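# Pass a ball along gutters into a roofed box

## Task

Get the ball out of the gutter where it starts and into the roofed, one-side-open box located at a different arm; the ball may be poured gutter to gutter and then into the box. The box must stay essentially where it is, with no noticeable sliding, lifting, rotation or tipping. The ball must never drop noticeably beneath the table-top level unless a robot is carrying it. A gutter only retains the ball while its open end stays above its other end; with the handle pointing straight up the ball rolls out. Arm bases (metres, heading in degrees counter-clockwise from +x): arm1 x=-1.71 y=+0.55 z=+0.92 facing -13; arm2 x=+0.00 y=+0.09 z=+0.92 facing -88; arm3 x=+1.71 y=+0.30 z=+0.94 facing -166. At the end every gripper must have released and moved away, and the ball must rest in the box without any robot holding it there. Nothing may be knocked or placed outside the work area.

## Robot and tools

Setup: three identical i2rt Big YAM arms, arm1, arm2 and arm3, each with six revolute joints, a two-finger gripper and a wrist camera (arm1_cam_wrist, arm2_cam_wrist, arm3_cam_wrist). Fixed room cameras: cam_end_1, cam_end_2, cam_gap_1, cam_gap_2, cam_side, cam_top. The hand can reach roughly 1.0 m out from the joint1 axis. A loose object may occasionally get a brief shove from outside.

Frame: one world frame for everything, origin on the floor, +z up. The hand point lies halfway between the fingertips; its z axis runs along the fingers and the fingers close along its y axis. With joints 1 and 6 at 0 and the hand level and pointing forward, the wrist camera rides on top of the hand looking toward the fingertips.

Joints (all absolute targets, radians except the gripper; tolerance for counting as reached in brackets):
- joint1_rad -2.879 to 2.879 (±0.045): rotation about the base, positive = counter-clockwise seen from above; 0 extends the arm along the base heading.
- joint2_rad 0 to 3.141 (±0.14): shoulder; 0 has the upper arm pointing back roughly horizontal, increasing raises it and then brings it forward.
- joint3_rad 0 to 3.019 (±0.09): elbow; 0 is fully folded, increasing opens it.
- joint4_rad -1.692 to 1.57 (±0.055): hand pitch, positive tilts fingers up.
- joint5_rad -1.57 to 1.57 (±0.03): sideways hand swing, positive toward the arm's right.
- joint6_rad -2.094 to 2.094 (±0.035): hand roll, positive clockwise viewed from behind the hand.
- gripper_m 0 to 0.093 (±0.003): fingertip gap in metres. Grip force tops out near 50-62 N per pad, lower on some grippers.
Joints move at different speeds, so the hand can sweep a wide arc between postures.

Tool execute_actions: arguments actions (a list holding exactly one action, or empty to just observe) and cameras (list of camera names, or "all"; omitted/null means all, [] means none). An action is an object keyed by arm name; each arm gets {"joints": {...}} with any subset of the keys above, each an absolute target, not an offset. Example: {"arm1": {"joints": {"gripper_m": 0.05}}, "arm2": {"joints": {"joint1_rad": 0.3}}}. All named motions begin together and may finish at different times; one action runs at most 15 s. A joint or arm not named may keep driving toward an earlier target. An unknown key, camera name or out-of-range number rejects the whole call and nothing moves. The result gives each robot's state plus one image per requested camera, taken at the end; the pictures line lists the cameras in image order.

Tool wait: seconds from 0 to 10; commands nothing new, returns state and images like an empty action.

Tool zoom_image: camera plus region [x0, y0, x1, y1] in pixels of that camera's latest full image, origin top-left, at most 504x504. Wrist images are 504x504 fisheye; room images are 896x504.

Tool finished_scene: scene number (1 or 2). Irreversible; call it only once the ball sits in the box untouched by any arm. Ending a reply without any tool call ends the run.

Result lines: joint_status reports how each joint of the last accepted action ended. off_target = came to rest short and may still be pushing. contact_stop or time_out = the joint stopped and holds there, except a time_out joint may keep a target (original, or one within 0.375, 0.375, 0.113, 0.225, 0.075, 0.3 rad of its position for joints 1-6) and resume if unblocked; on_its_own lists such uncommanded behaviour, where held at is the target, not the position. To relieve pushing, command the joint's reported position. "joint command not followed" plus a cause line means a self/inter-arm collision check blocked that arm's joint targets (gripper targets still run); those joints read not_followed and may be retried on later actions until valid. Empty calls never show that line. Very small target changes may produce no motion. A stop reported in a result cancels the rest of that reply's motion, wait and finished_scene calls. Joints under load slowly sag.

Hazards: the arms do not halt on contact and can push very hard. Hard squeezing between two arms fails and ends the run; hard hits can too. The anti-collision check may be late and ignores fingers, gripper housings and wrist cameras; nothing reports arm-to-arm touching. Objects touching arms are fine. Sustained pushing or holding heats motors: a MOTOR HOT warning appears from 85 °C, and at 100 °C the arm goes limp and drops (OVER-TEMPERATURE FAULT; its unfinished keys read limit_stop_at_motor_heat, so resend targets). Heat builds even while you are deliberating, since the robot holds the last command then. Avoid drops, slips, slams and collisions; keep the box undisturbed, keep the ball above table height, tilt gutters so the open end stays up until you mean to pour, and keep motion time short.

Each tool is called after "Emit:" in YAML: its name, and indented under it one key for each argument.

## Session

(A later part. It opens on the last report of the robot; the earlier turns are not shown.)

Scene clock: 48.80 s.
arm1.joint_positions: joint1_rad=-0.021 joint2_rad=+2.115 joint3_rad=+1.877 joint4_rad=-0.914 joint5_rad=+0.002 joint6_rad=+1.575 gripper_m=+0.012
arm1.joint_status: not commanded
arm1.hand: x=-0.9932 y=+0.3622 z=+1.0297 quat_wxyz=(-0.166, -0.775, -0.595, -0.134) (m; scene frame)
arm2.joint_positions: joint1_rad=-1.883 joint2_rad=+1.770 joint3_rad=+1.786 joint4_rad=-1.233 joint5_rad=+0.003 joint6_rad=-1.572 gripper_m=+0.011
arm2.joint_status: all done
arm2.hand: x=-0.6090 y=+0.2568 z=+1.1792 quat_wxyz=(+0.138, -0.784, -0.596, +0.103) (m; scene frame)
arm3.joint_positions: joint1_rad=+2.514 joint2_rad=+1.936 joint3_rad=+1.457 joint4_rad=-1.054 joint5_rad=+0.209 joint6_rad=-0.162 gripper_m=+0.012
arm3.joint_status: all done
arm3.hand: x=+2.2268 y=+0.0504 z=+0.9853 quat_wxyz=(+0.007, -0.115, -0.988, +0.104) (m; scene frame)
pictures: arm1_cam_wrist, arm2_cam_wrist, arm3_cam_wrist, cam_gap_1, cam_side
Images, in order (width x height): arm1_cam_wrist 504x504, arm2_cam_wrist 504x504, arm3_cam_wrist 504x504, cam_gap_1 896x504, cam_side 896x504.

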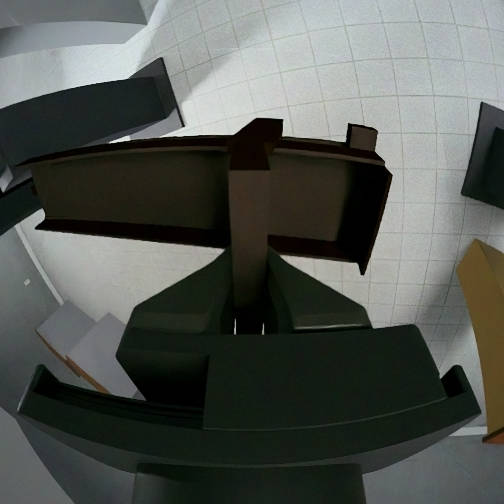

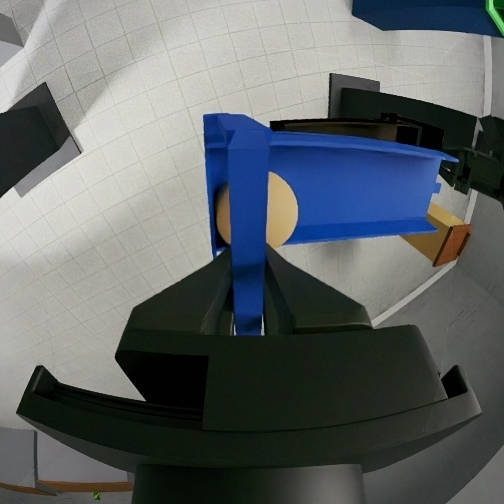

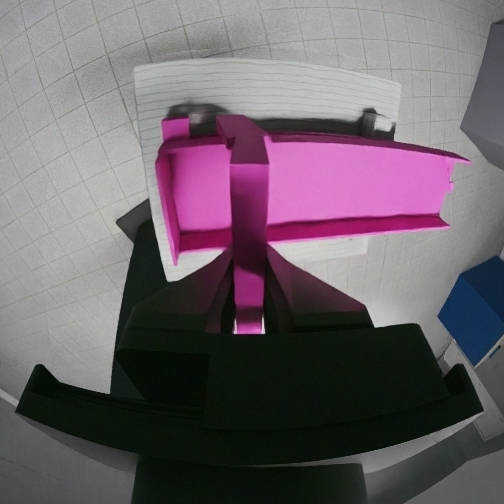

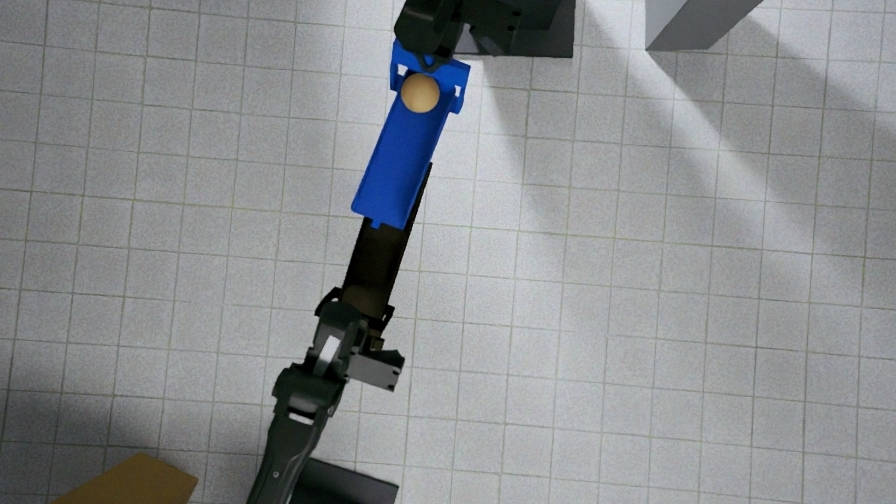

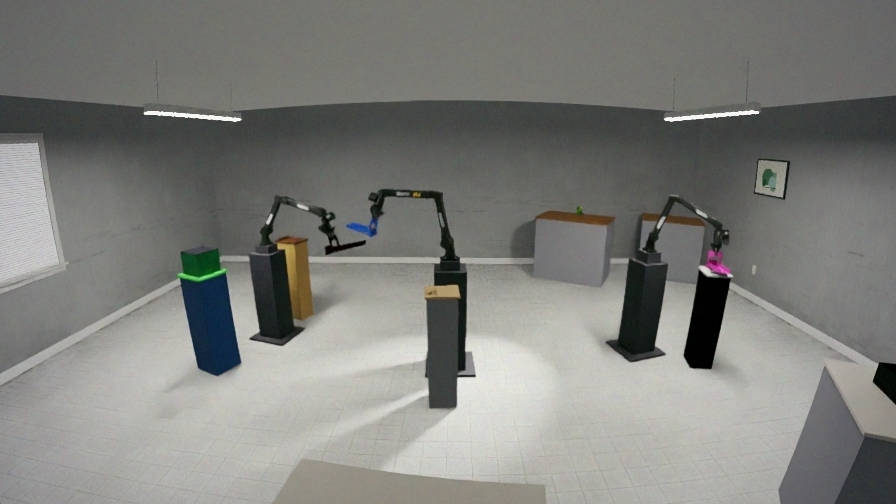

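Emit:
zoom_image:
  camera: "cam_gap_1"
  region: [290, 30, 510, 350]

Emit:
zoom_image:
  camera: "cam_side"
  region: [305, 185, 405, 270]

Emit:
zoom_image:
  camera: "arm2_cam_wrist"
  region: [250, 90, 490, 250]

Region (290, 30, 510, 350) of cam_gap_1's 896x504 image, scaled by 1.575, with more detail than that image has; it fills the left 346 columns of this view, and the rest is white.

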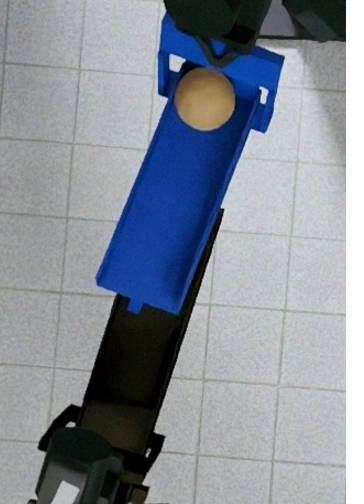

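Region (305, 185, 405, 270) of cam_side's 896x504 image, scaled by 5.040, with more detail than that image has; it fills the top 428 rows of this view, and the rest is white.

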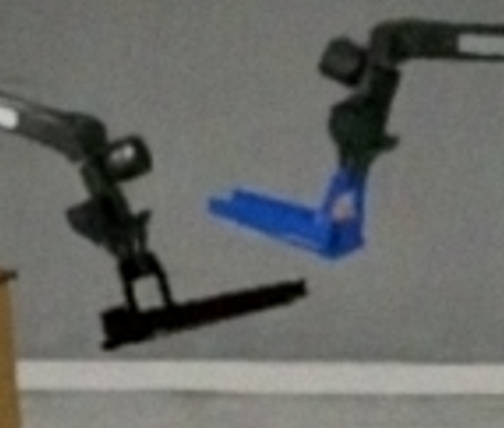

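Region (250, 90, 490, 250) of arm2_cam_wrist's 504x504 image, scaled by 2.100, with more detail than that image has.

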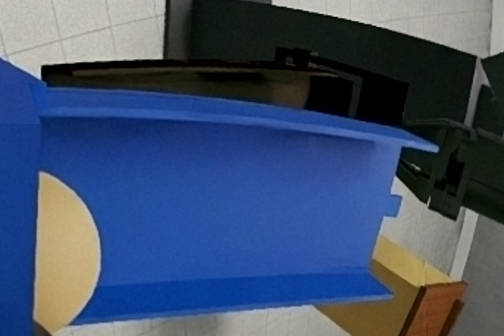

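Emit:
execute_actions:
  actions:
    - {"arm2":{"joints":{"joint4_rad":-1.498}},"arm3":{"joints":{"joint3_rad":1.44}}}
  cameras: ["arm1_cam_wrist","arm3_cam_wrist","cam_gap_1","cam_side"]

Scene clock: 50.30 s.
arm1.joint_positions: joint1_rad=-0.021 joint2_rad=+2.115 joint3_rad=+1.877 joint4_rad=-0.914 joint5_rad=+0.002 joint6_rad=+1.575 gripper_m=+0.012
arm1.joint_status: not commanded
arm1.hand: x=-0.9932 y=+0.3622 z=+1.0297 quat_wxyz=(-0.166, -0.775, -0.595, -0.134) (m; scene frame)
arm2.joint_positions: joint1_rad=-1.883 joint2_rad=+1.770 joint3_rad=+1.786 joint4_rad=-1.492 joint5_rad=+0.003 joint6_rad=-1.572 gripper_m=+0.011
arm2.joint_status: all done
arm2.hand: x=-0.5492 y=+0.2402 z=+1.1655 quat_wxyz=(+0.035, -0.795, -0.605, +0.026) (m; scene frame)
arm3.joint_positions: joint1_rad=+2.514 joint2_rad=+1.936 joint3_rad=+1.447 joint4_rad=-1.053 joint5_rad=+0.210 joint6_rad=-0.162 gripper_m=+0.012
arm3.joint_status: all done
arm3.hand: x=+2.2231 y=+0.0518 z=+0.9819 quat_wxyz=(+0.011, -0.115, -0.988, +0.103) (m; scene frame)
pictures: arm1_cam_wrist, arm3_cam_wrist, cam_gap_1, cam_side
Images, in order (width x height): arm1_cam_wrist 504x504, arm3_cam_wrist 504x504, cam_gap_1 896x504, cam_side 896x504.

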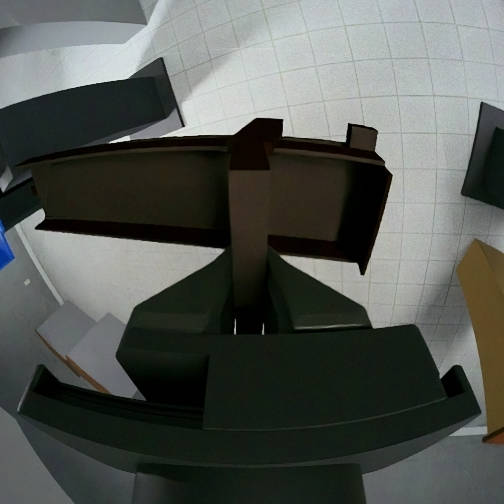

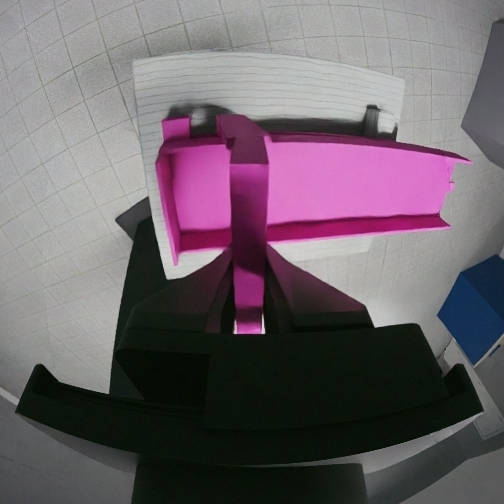

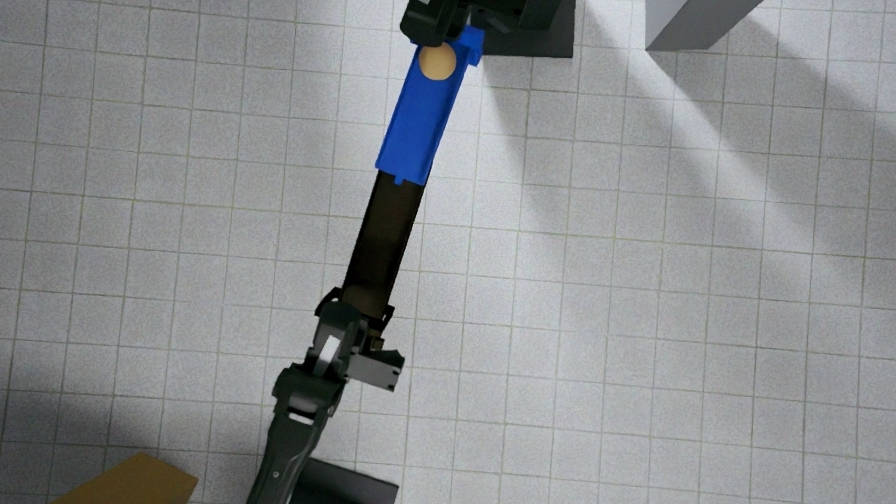

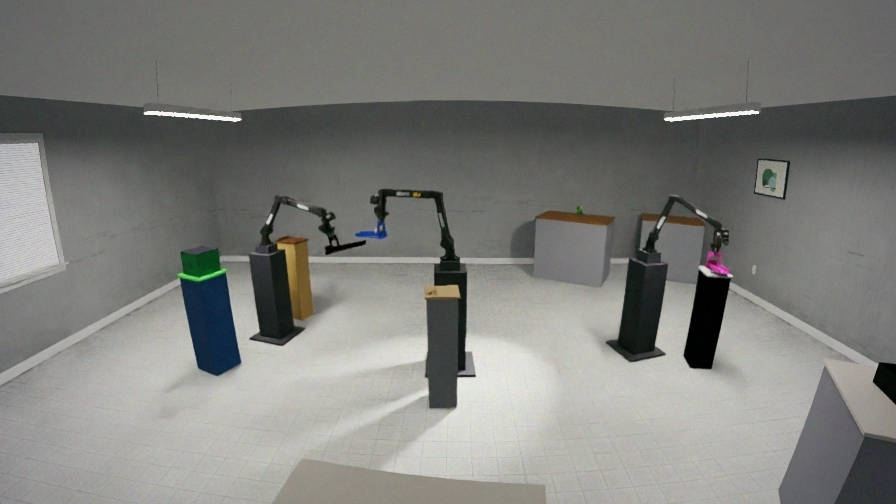

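Emit:
wait:
  seconds: 1.5

Scene clock: 51.87 s.
arm1.joint_positions: joint1_rad=-0.021 joint2_rad=+2.116 joint3_rad=+1.877 joint4_rad=-0.913 joint5_rad=+0.002 joint6_rad=+1.576 gripper_m=+0.012
arm1.joint_status: not commanded
arm1.hand: x=-0.9931 y=+0.3622 z=+1.0292 quat_wxyz=(-0.166, -0.775, -0.595, -0.134) (m; scene frame)
arm2.joint_positions: joint1_rad=-1.883 joint2_rad=+1.770 joint3_rad=+1.786 joint4_rad=-1.493 joint5_rad=+0.003 joint6_rad=-1.572 gripper_m=+0.011
arm2.joint_status: all done
arm2.hand: x=-0.5491 y=+0.2401 z=+1.1655 quat_wxyz=(+0.035, -0.795, -0.605, +0.025) (m; scene frame)
arm3.joint_positions: joint1_rad=+2.514 joint2_rad=+1.936 joint3_rad=+1.447 joint4_rad=-1.053 joint5_rad=+0.210 joint6_rad=-0.162 gripper_m=+0.012
arm3.joint_status: all done
arm3.hand: x=+2.2231 y=+0.0518 z=+0.9819 quat_wxyz=(+0.011, -0.115, -0.988, +0.103) (m; scene frame)
wait: 1.50 s; at rest by 0.20 s
pictures: arm1_cam_wrist, arm2_cam_wrist, arm3_cam_wrist, cam_end_1, cam_end_2, cam_gap_1, cam_gap_2, cam_side, cam_top
Images, in order (width x height): arm1_cam_wrist 504x504, arm2_cam_wrist 504x504, arm3_cam_wrist 504x504, cam_end_1 896x504, cam_end_2 896x504, cam_gap_1 896x504, cam_gap_2 896x504, cam_side 896x504, cam_top 896x504.

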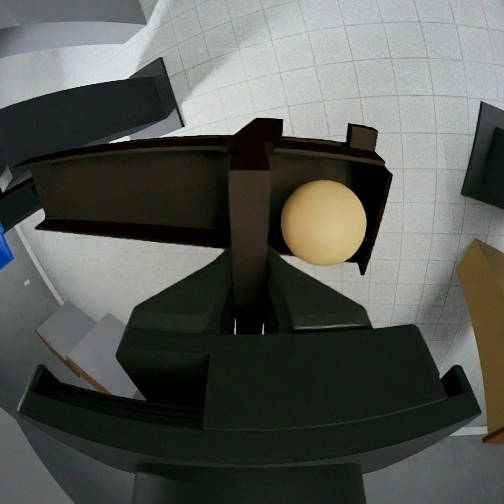

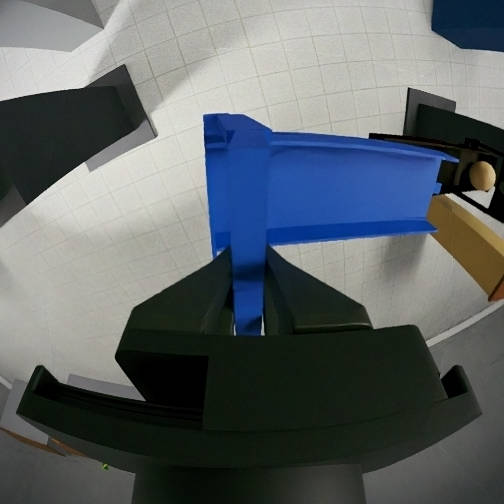

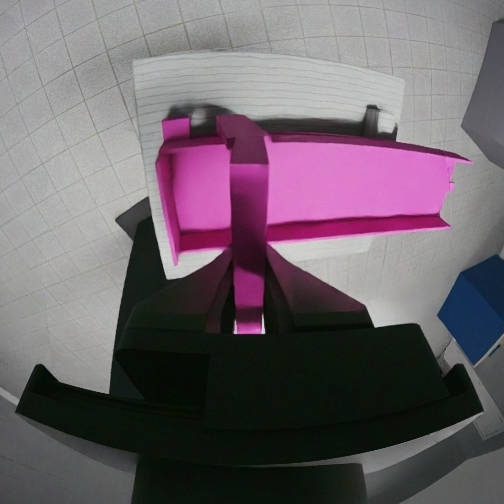

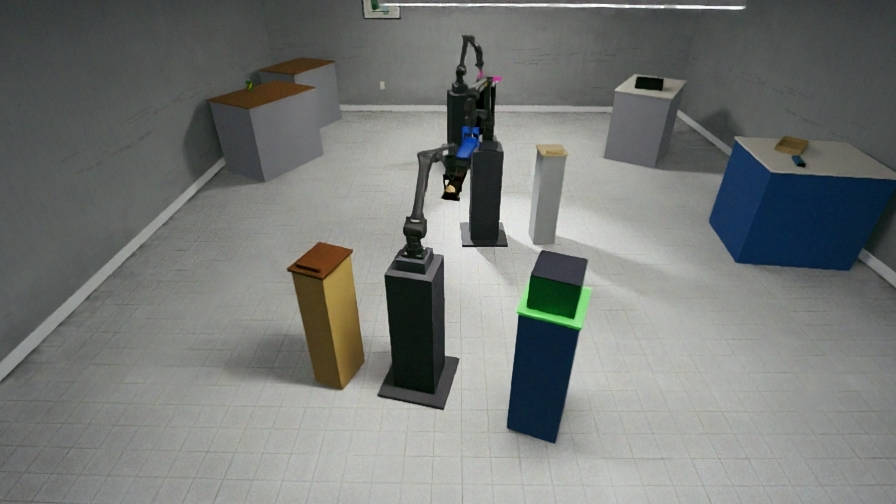

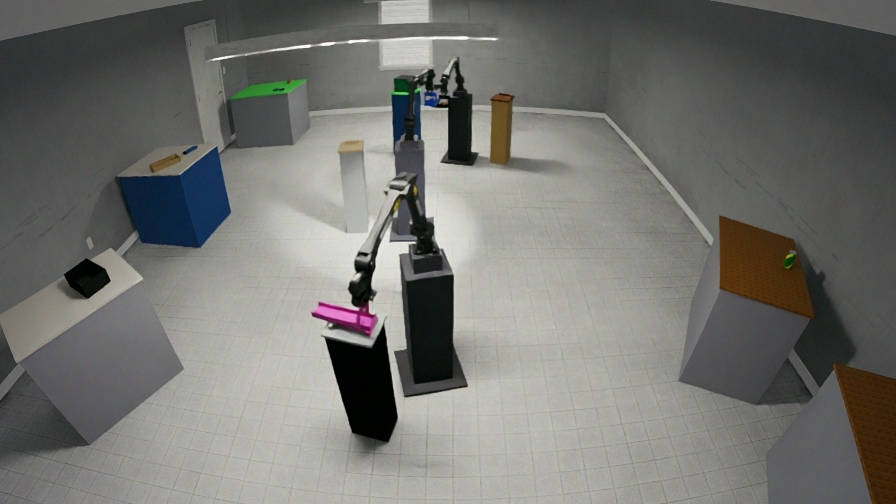

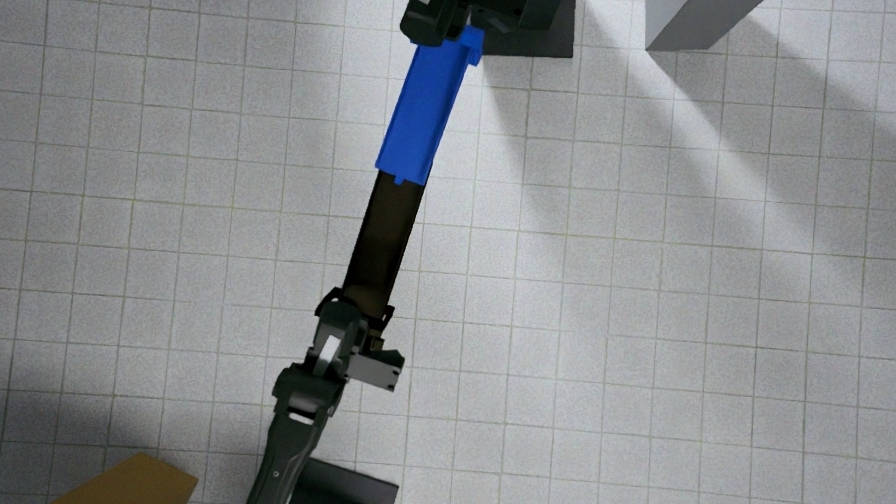

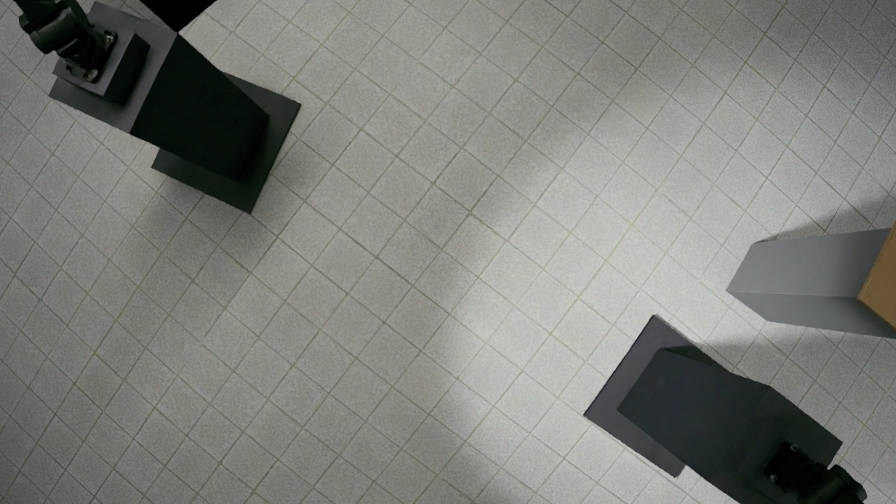

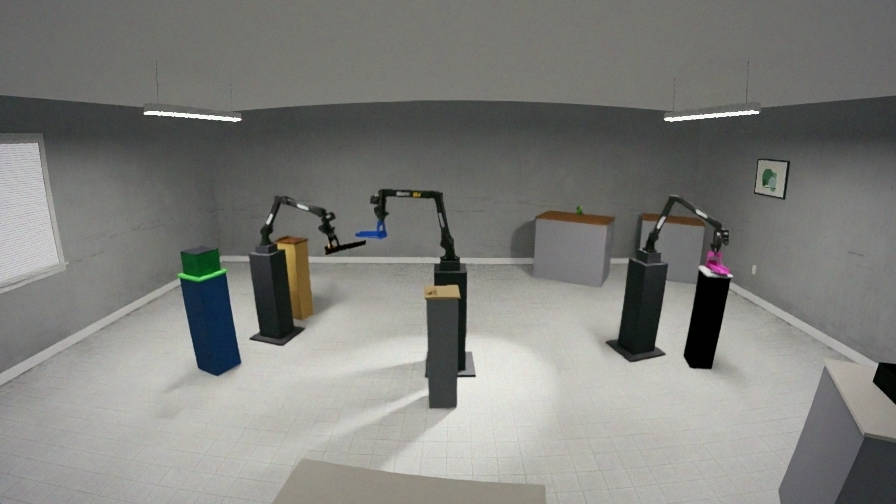

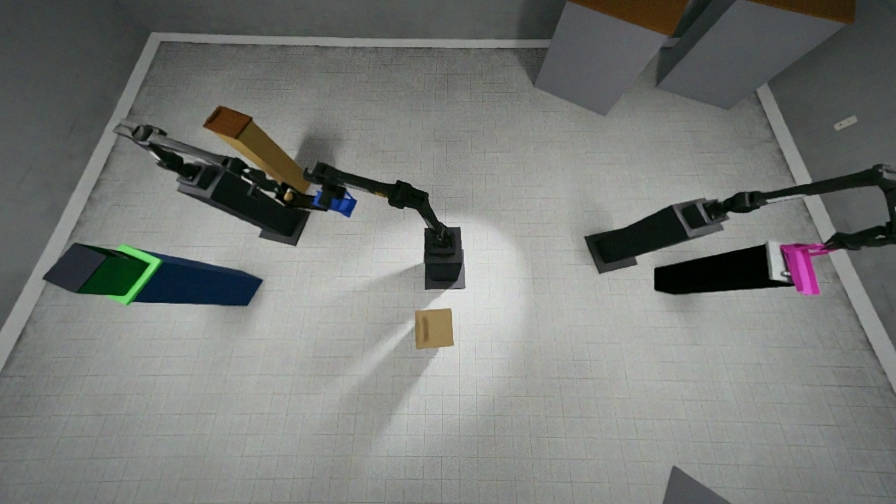

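Emit:
zoom_image:
  camera: "cam_side"
  region: [305, 185, 405, 270]

Emit:
zoom_image:
  camera: "arm1_cam_wrist"
  region: [0, 120, 260, 290]

Region (305, 185, 405, 270) of cam_side's 896x504 image, scaled by 5.040, with more detail than that image has; it fills the top 428 rows of this view, and the rest is white.

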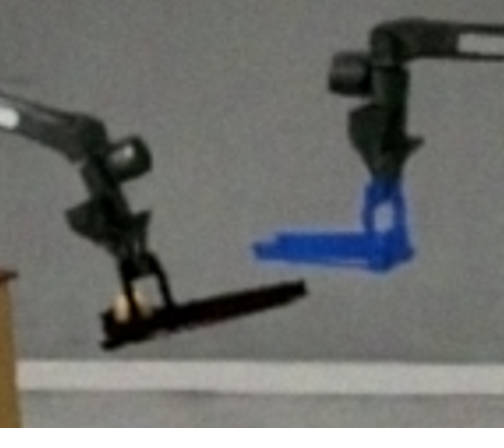

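Region (0, 120, 260, 290) of arm1_cam_wrist's 504x504 image, scaled by 1.938, with more detail than that image has; it fills the top 330 rows of this view, and the rest is white.

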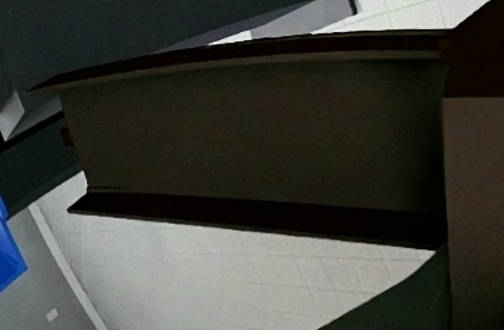

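Emit:
execute_actions:
  actions:
    - {"arm1":{"joints":{"joint4_rad":-0.78}},"arm2":{"joints":{"joint1_rad":-1.1,"joint2_rad":1.55,"joint6_rad":-1.0}},"arm3":{"joints":{"gripper_m":0.06}}}
  cameras: ["arm1_cam_wrist","arm3_cam_wrist","cam_top"]

Scene clock: 55.27 s.
arm1.joint_positions: joint1_rad=-0.021 joint2_rad=+2.116 joint3_rad=+1.877 joint4_rad=-0.808 joint5_rad=+0.002 joint6_rad=+1.576 gripper_m=+0.012
arm1.joint_status: all done
arm1.hand: x=-0.9710 y=+0.3563 z=+1.0411 quat_wxyz=(-0.206, -0.765, -0.587, -0.165) (m; scene frame)
arm2.joint_positions: joint1_rad=-1.093 joint2_rad=+1.547 joint3_rad=+1.786 joint4_rad=-1.494 joint5_rad=-0.003 joint6_rad=-1.009 gripper_m=+0.011
arm2.joint_status: all done
arm2.hand: x=-0.4609 y=-0.1747 z=+1.2855 quat_wxyz=(+0.033, -0.713, -0.683, +0.152) (m; scene frame)
arm3.joint_positions: joint1_rad=+2.514 joint2_rad=+1.927 joint3_rad=+1.447 joint4_rad=-1.053 joint5_rad=+0.211 joint6_rad=-0.162 gripper_m=+0.060
arm3.joint_status: all done
arm3.hand: x=+2.2237 y=+0.0514 z=+0.9865 quat_wxyz=(+0.008, -0.115, -0.988, +0.105) (m; scene frame)
pictures: arm1_cam_wrist, arm3_cam_wrist, cam_top
Images, in order (width x height): arm1_cam_wrist 504x504, arm3_cam_wrist 504x504, cam_top 896x504.

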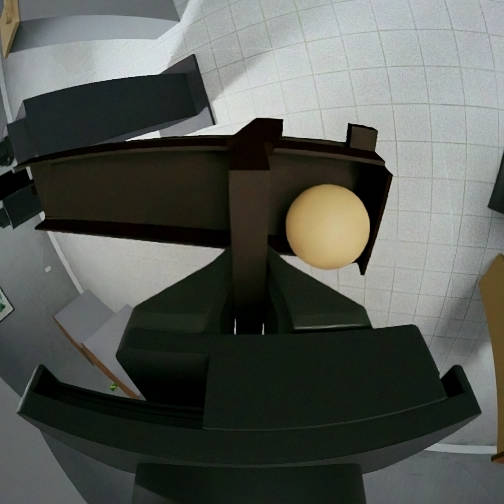

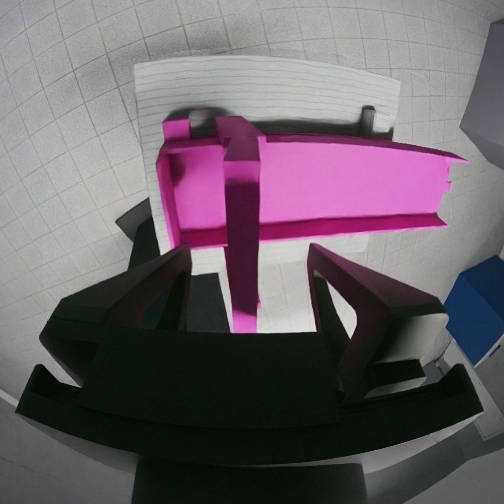

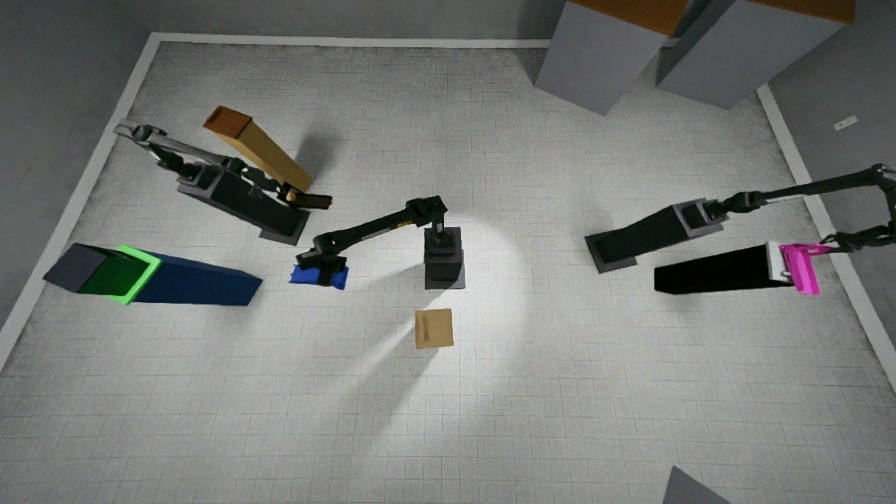

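Emit:
execute_actions:
  actions: []

Scene clock: 55.70 s.
arm1.joint_positions: joint1_rad=-0.021 joint2_rad=+2.116 joint3_rad=+1.877 joint4_rad=-0.808 joint5_rad=+0.002 joint6_rad=+1.576 gripper_m=+0.012
arm1.joint_status: all done
arm1.hand: x=-0.9710 y=+0.3563 z=+1.0411 quat_wxyz=(-0.206, -0.765, -0.587, -0.165) (m; scene frame)
arm2.joint_positions: joint1_rad=-1.093 joint2_rad=+1.547 joint3_rad=+1.786 joint4_rad=-1.494 joint5_rad=-0.003 joint6_rad=-1.008 gripper_m=+0.011
arm2.joint_status: all done
arm2.hand: x=-0.4609 y=-0.1747 z=+1.2855 quat_wxyz=(+0.033, -0.714, -0.683, +0.152) (m; scene frame)
arm3.joint_positions: joint1_rad=+2.514 joint2_rad=+1.927 joint3_rad=+1.447 joint4_rad=-1.053 joint5_rad=+0.211 joint6_rad=-0.162 gripper_m=+0.060
arm3.joint_status: all done
arm3.hand: x=+2.2237 y=+0.0514 z=+0.9865 quat_wxyz=(+0.008, -0.115, -0.988, +0.105) (m; scene frame)
pictures: arm1_cam_wrist, arm2_cam_wrist, arm3_cam_wrist, cam_end_1, cam_end_2, cam_gap_1, cam_gap_2, cam_side, cam_top
Images, in order (width x height): arm1_cam_wrist 504x504, arm2_cam_wrist 504x504, arm3_cam_wrist 504x504, cam_end_1 896x504, cam_end_2 896x504, cam_gap_1 896x504, cam_gap_2 896x504, cam_side 896x504, cam_top 896x504.

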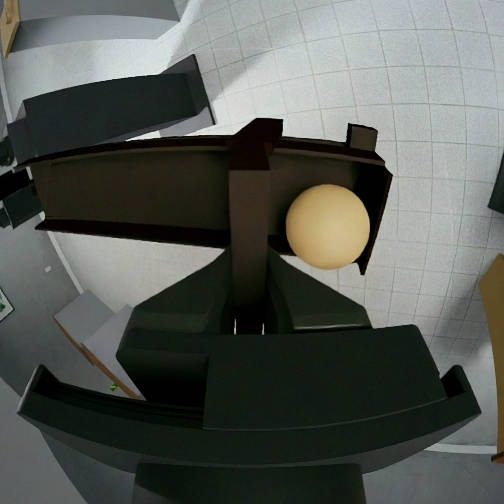

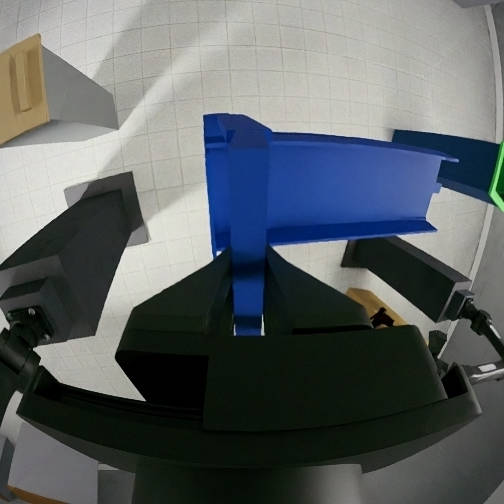

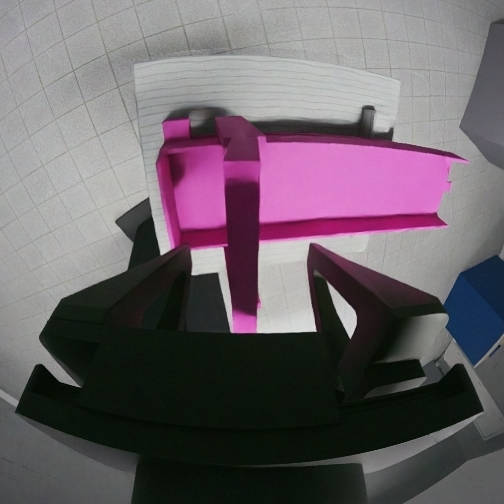

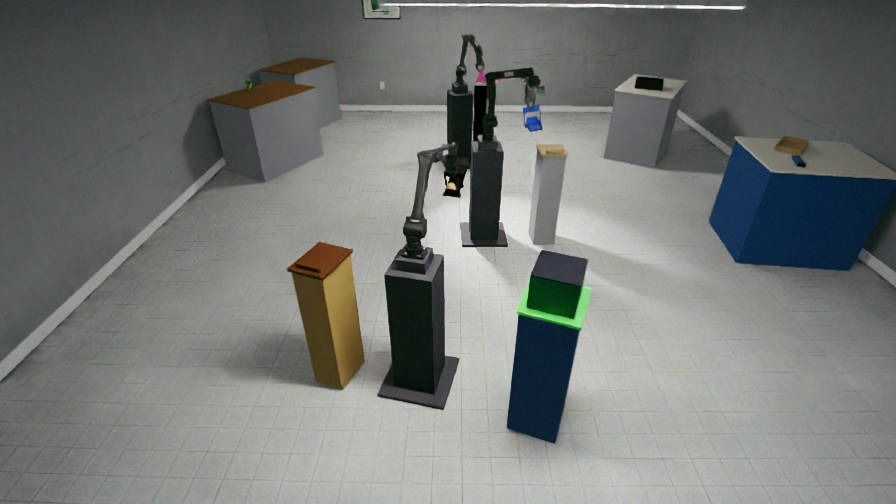

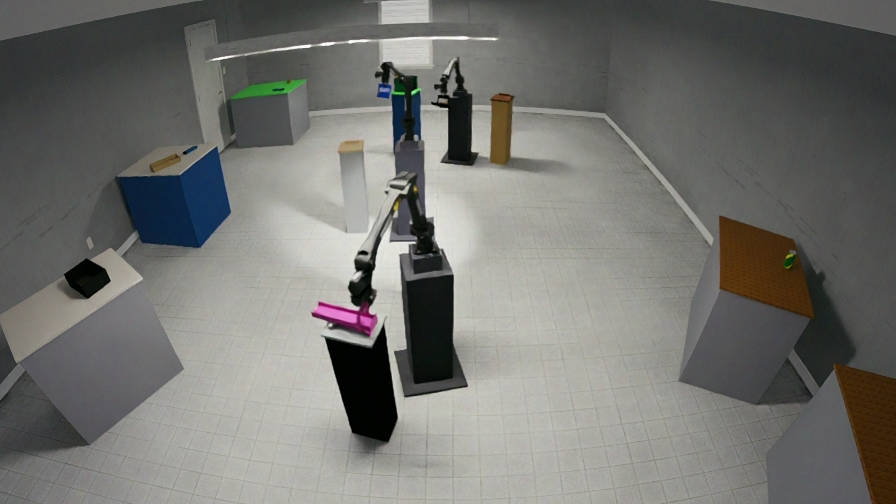

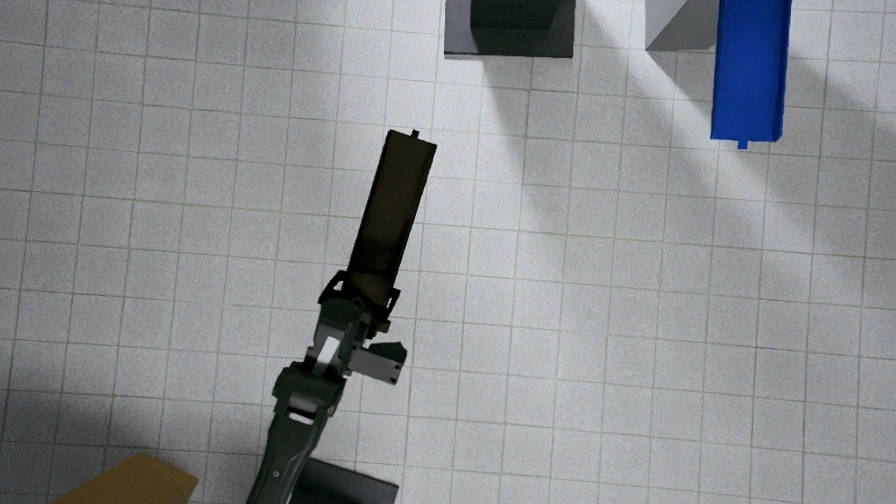

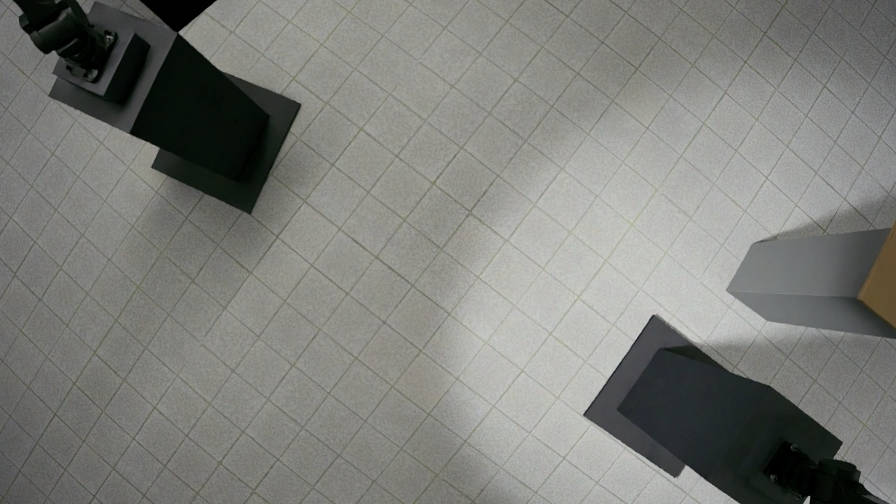

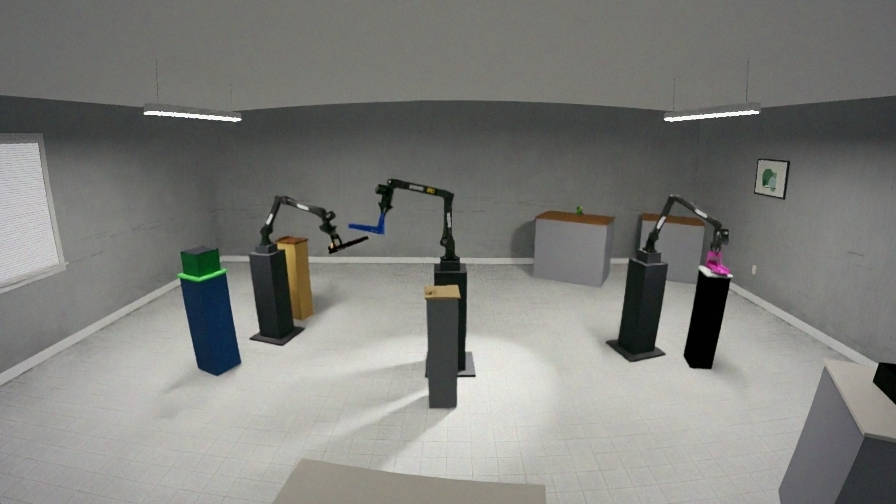

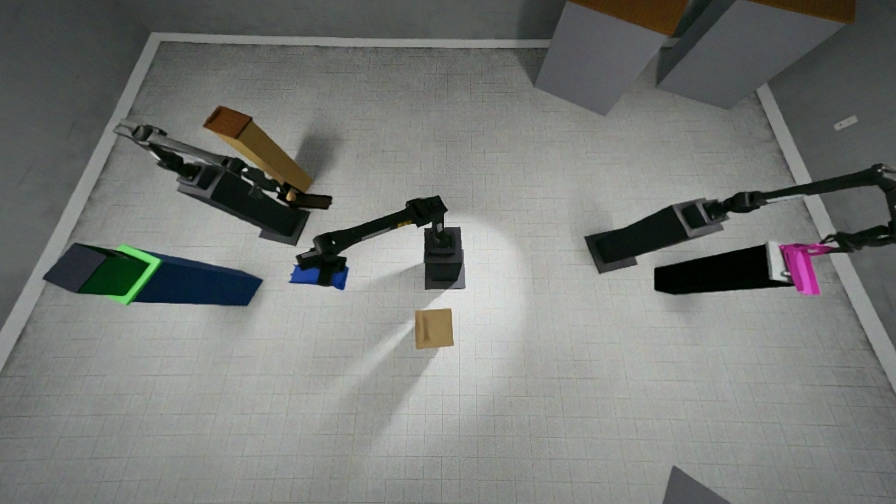

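Emit:
execute_actions:
  actions:
    - {"arm1":{"joints":{"joint1_rad":-0.9,"joint2_rad":1.5,"joint3_rad":1.4,"joint4_rad":-0.8}},"arm2":{"joints":{"joint1_rad":0.097,"joint2_rad":1.72,"joint3_rad":1.47,"joint4_rad":-1.265,"joint5_rad":0.22,"joint6_rad":0.055}},"arm3":{"joints":{"joint2_rad":1.65,"joint3_rad":1.65,"joint4_rad":-1.3}}}
  cameras: ["arm1_cam_wrist","arm2_cam_wrist","cam_side"]

Scene clock: 58.17 s.
arm1.joint_positions: joint1_rad=-0.901 joint2_rad=+1.503 joint3_rad=+1.402 joint4_rad=-0.808 joint5_rad=+0.002 joint6_rad=+1.580 gripper_m=+0.012
arm1.joint_status: all done
arm1.hand: x=-1.4675 y=+0.0102 z=+1.1978 quat_wxyz=(-0.316, -0.925, -0.198, -0.078) (m; scene frame)
arm2.joint_positions: joint1_rad=+0.103 joint2_rad=+1.755 joint3_rad=+1.448 joint4_rad=-1.264 joint5_rad=+0.214 joint6_rad=+0.045 gripper_m=+0.011
arm2.joint_status: all done
arm2.hand: x=+0.0378 y=-0.4352 z=+1.0553 quat_wxyz=(+0.064, -0.668, -0.737, +0.081) (m; scene frame)
arm3.joint_positions: joint1_rad=+2.514 joint2_rad=+1.649 joint3_rad=+1.634 joint4_rad=-1.292 joint5_rad=+0.212 joint6_rad=-0.162 gripper_m=+0.060
arm3.joint_status: all done
arm3.hand: x=+2.2209 y=+0.0512 z=+1.2069 quat_wxyz=(-0.101, -0.126, -0.978, +0.135) (m; scene frame)
pictures: arm1_cam_wrist, arm2_cam_wrist, cam_side
Images, in order (width x height): arm1_cam_wrist 504x504, arm2_cam_wrist 504x504, cam_side 896x504.

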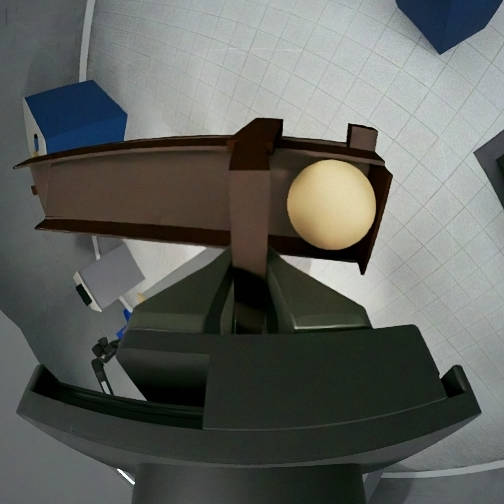

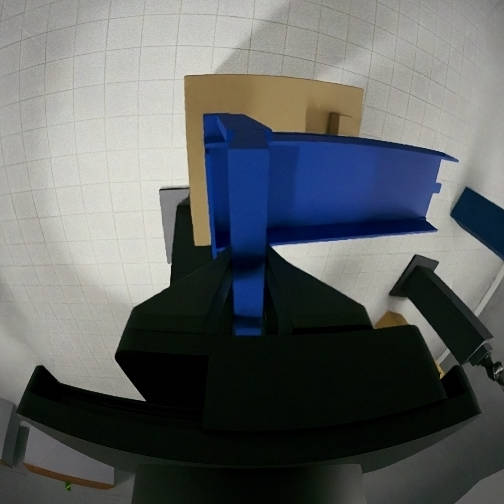

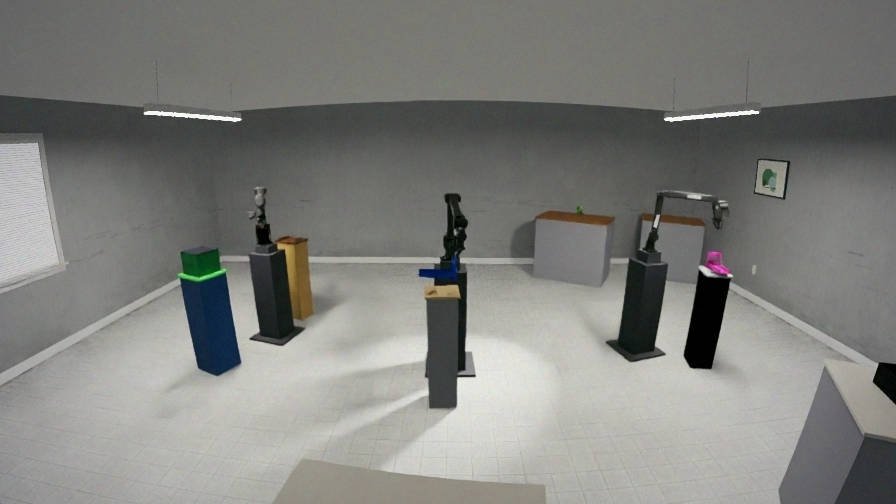

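Emit:
execute_actions:
  actions:
    - {"arm1":{"joints":{"joint1_rad":-1.42,"joint2_rad":0.8,"joint3_rad":0.63,"joint4_rad":-0.91}},"arm2":{"joints":{"joint2_rad":1.81,"joint3_rad":1.335,"joint4_rad":-1.068}}}
  cameras: ["arm1_cam_wrist","arm2_cam_wrist","cam_side","cam_end_1"]

Scene clock: 60.23 s.
arm1.joint_positions: joint1_rad=-1.411 joint2_rad=+0.814 joint3_rad=+0.624 joint4_rad=-0.914 joint5_rad=+0.003 joint6_rad=+1.581 gripper_m=+0.012
arm1.joint_status: all done
arm1.hand: x=-1.7397 y=+0.2543 z=+1.0761 quat_wxyz=(-0.228, -0.973, +0.043, +0.003) (m; scene frame)
arm2.joint_positions: joint1_rad=+0.103 joint2_rad=+1.814 joint3_rad=+1.326 joint4_rad=-1.077 joint5_rad=+0.214 joint6_rad=+0.048 gripper_m=+0.011
arm2.joint_status: all done
arm2.hand: x=+0.0376 y=-0.4310 z=+0.9826 quat_wxyz=(+0.062, -0.669, -0.736, +0.083) (m; scene frame)
arm3.joint_positions: joint1_rad=+2.514 joint2_rad=+1.649 joint3_rad=+1.634 joint4_rad=-1.292 joint5_rad=+0.212 joint6_rad=-0.162 gripper_m=+0.060
arm3.joint_status: not commanded
arm3.hand: x=+2.2209 y=+0.0512 z=+1.2069 quat_wxyz=(-0.101, -0.126, -0.978, +0.135) (m; scene frame)
pictures: arm1_cam_wrist, arm2_cam_wrist, cam_end_1, cam_side
Images, in order (width x height): arm1_cam_wrist 504x504, arm2_cam_wrist 504x504, cam_end_1 896x504, cam_side 896x504.

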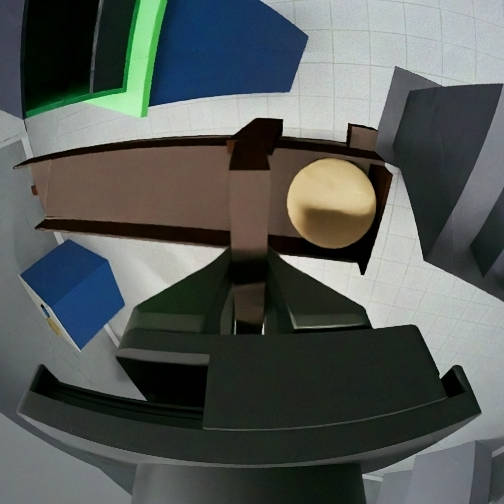

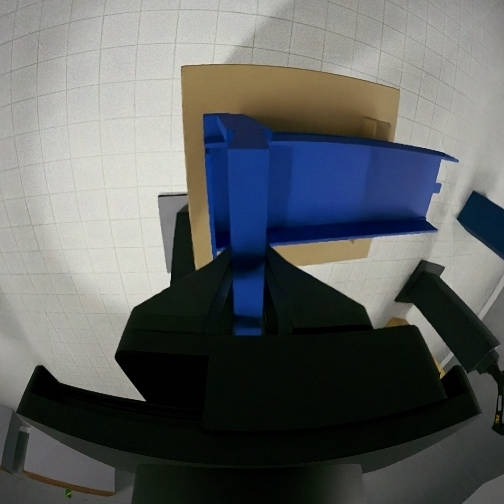

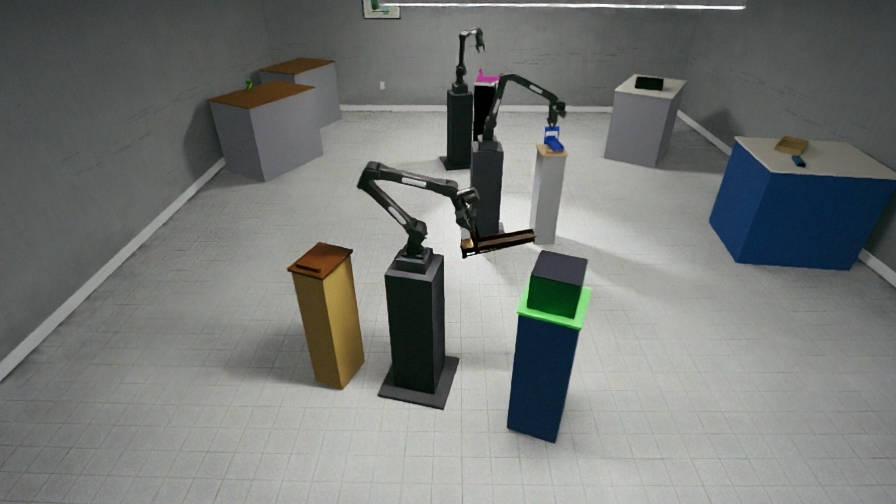

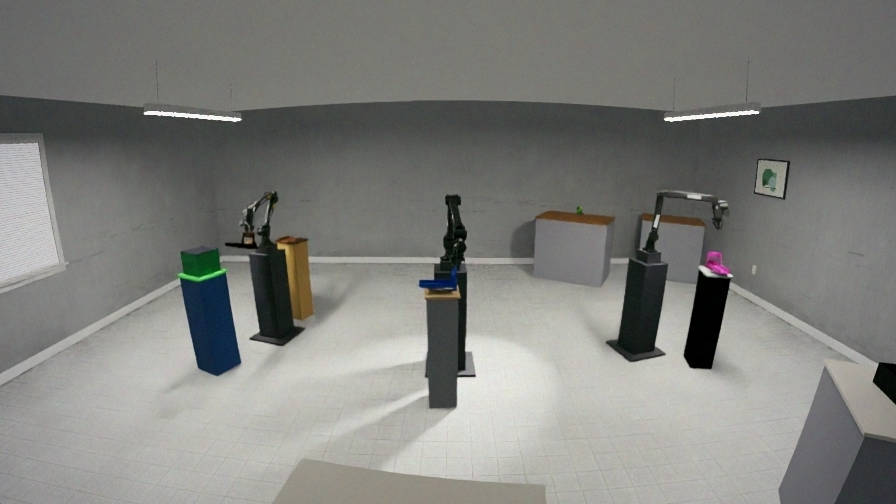

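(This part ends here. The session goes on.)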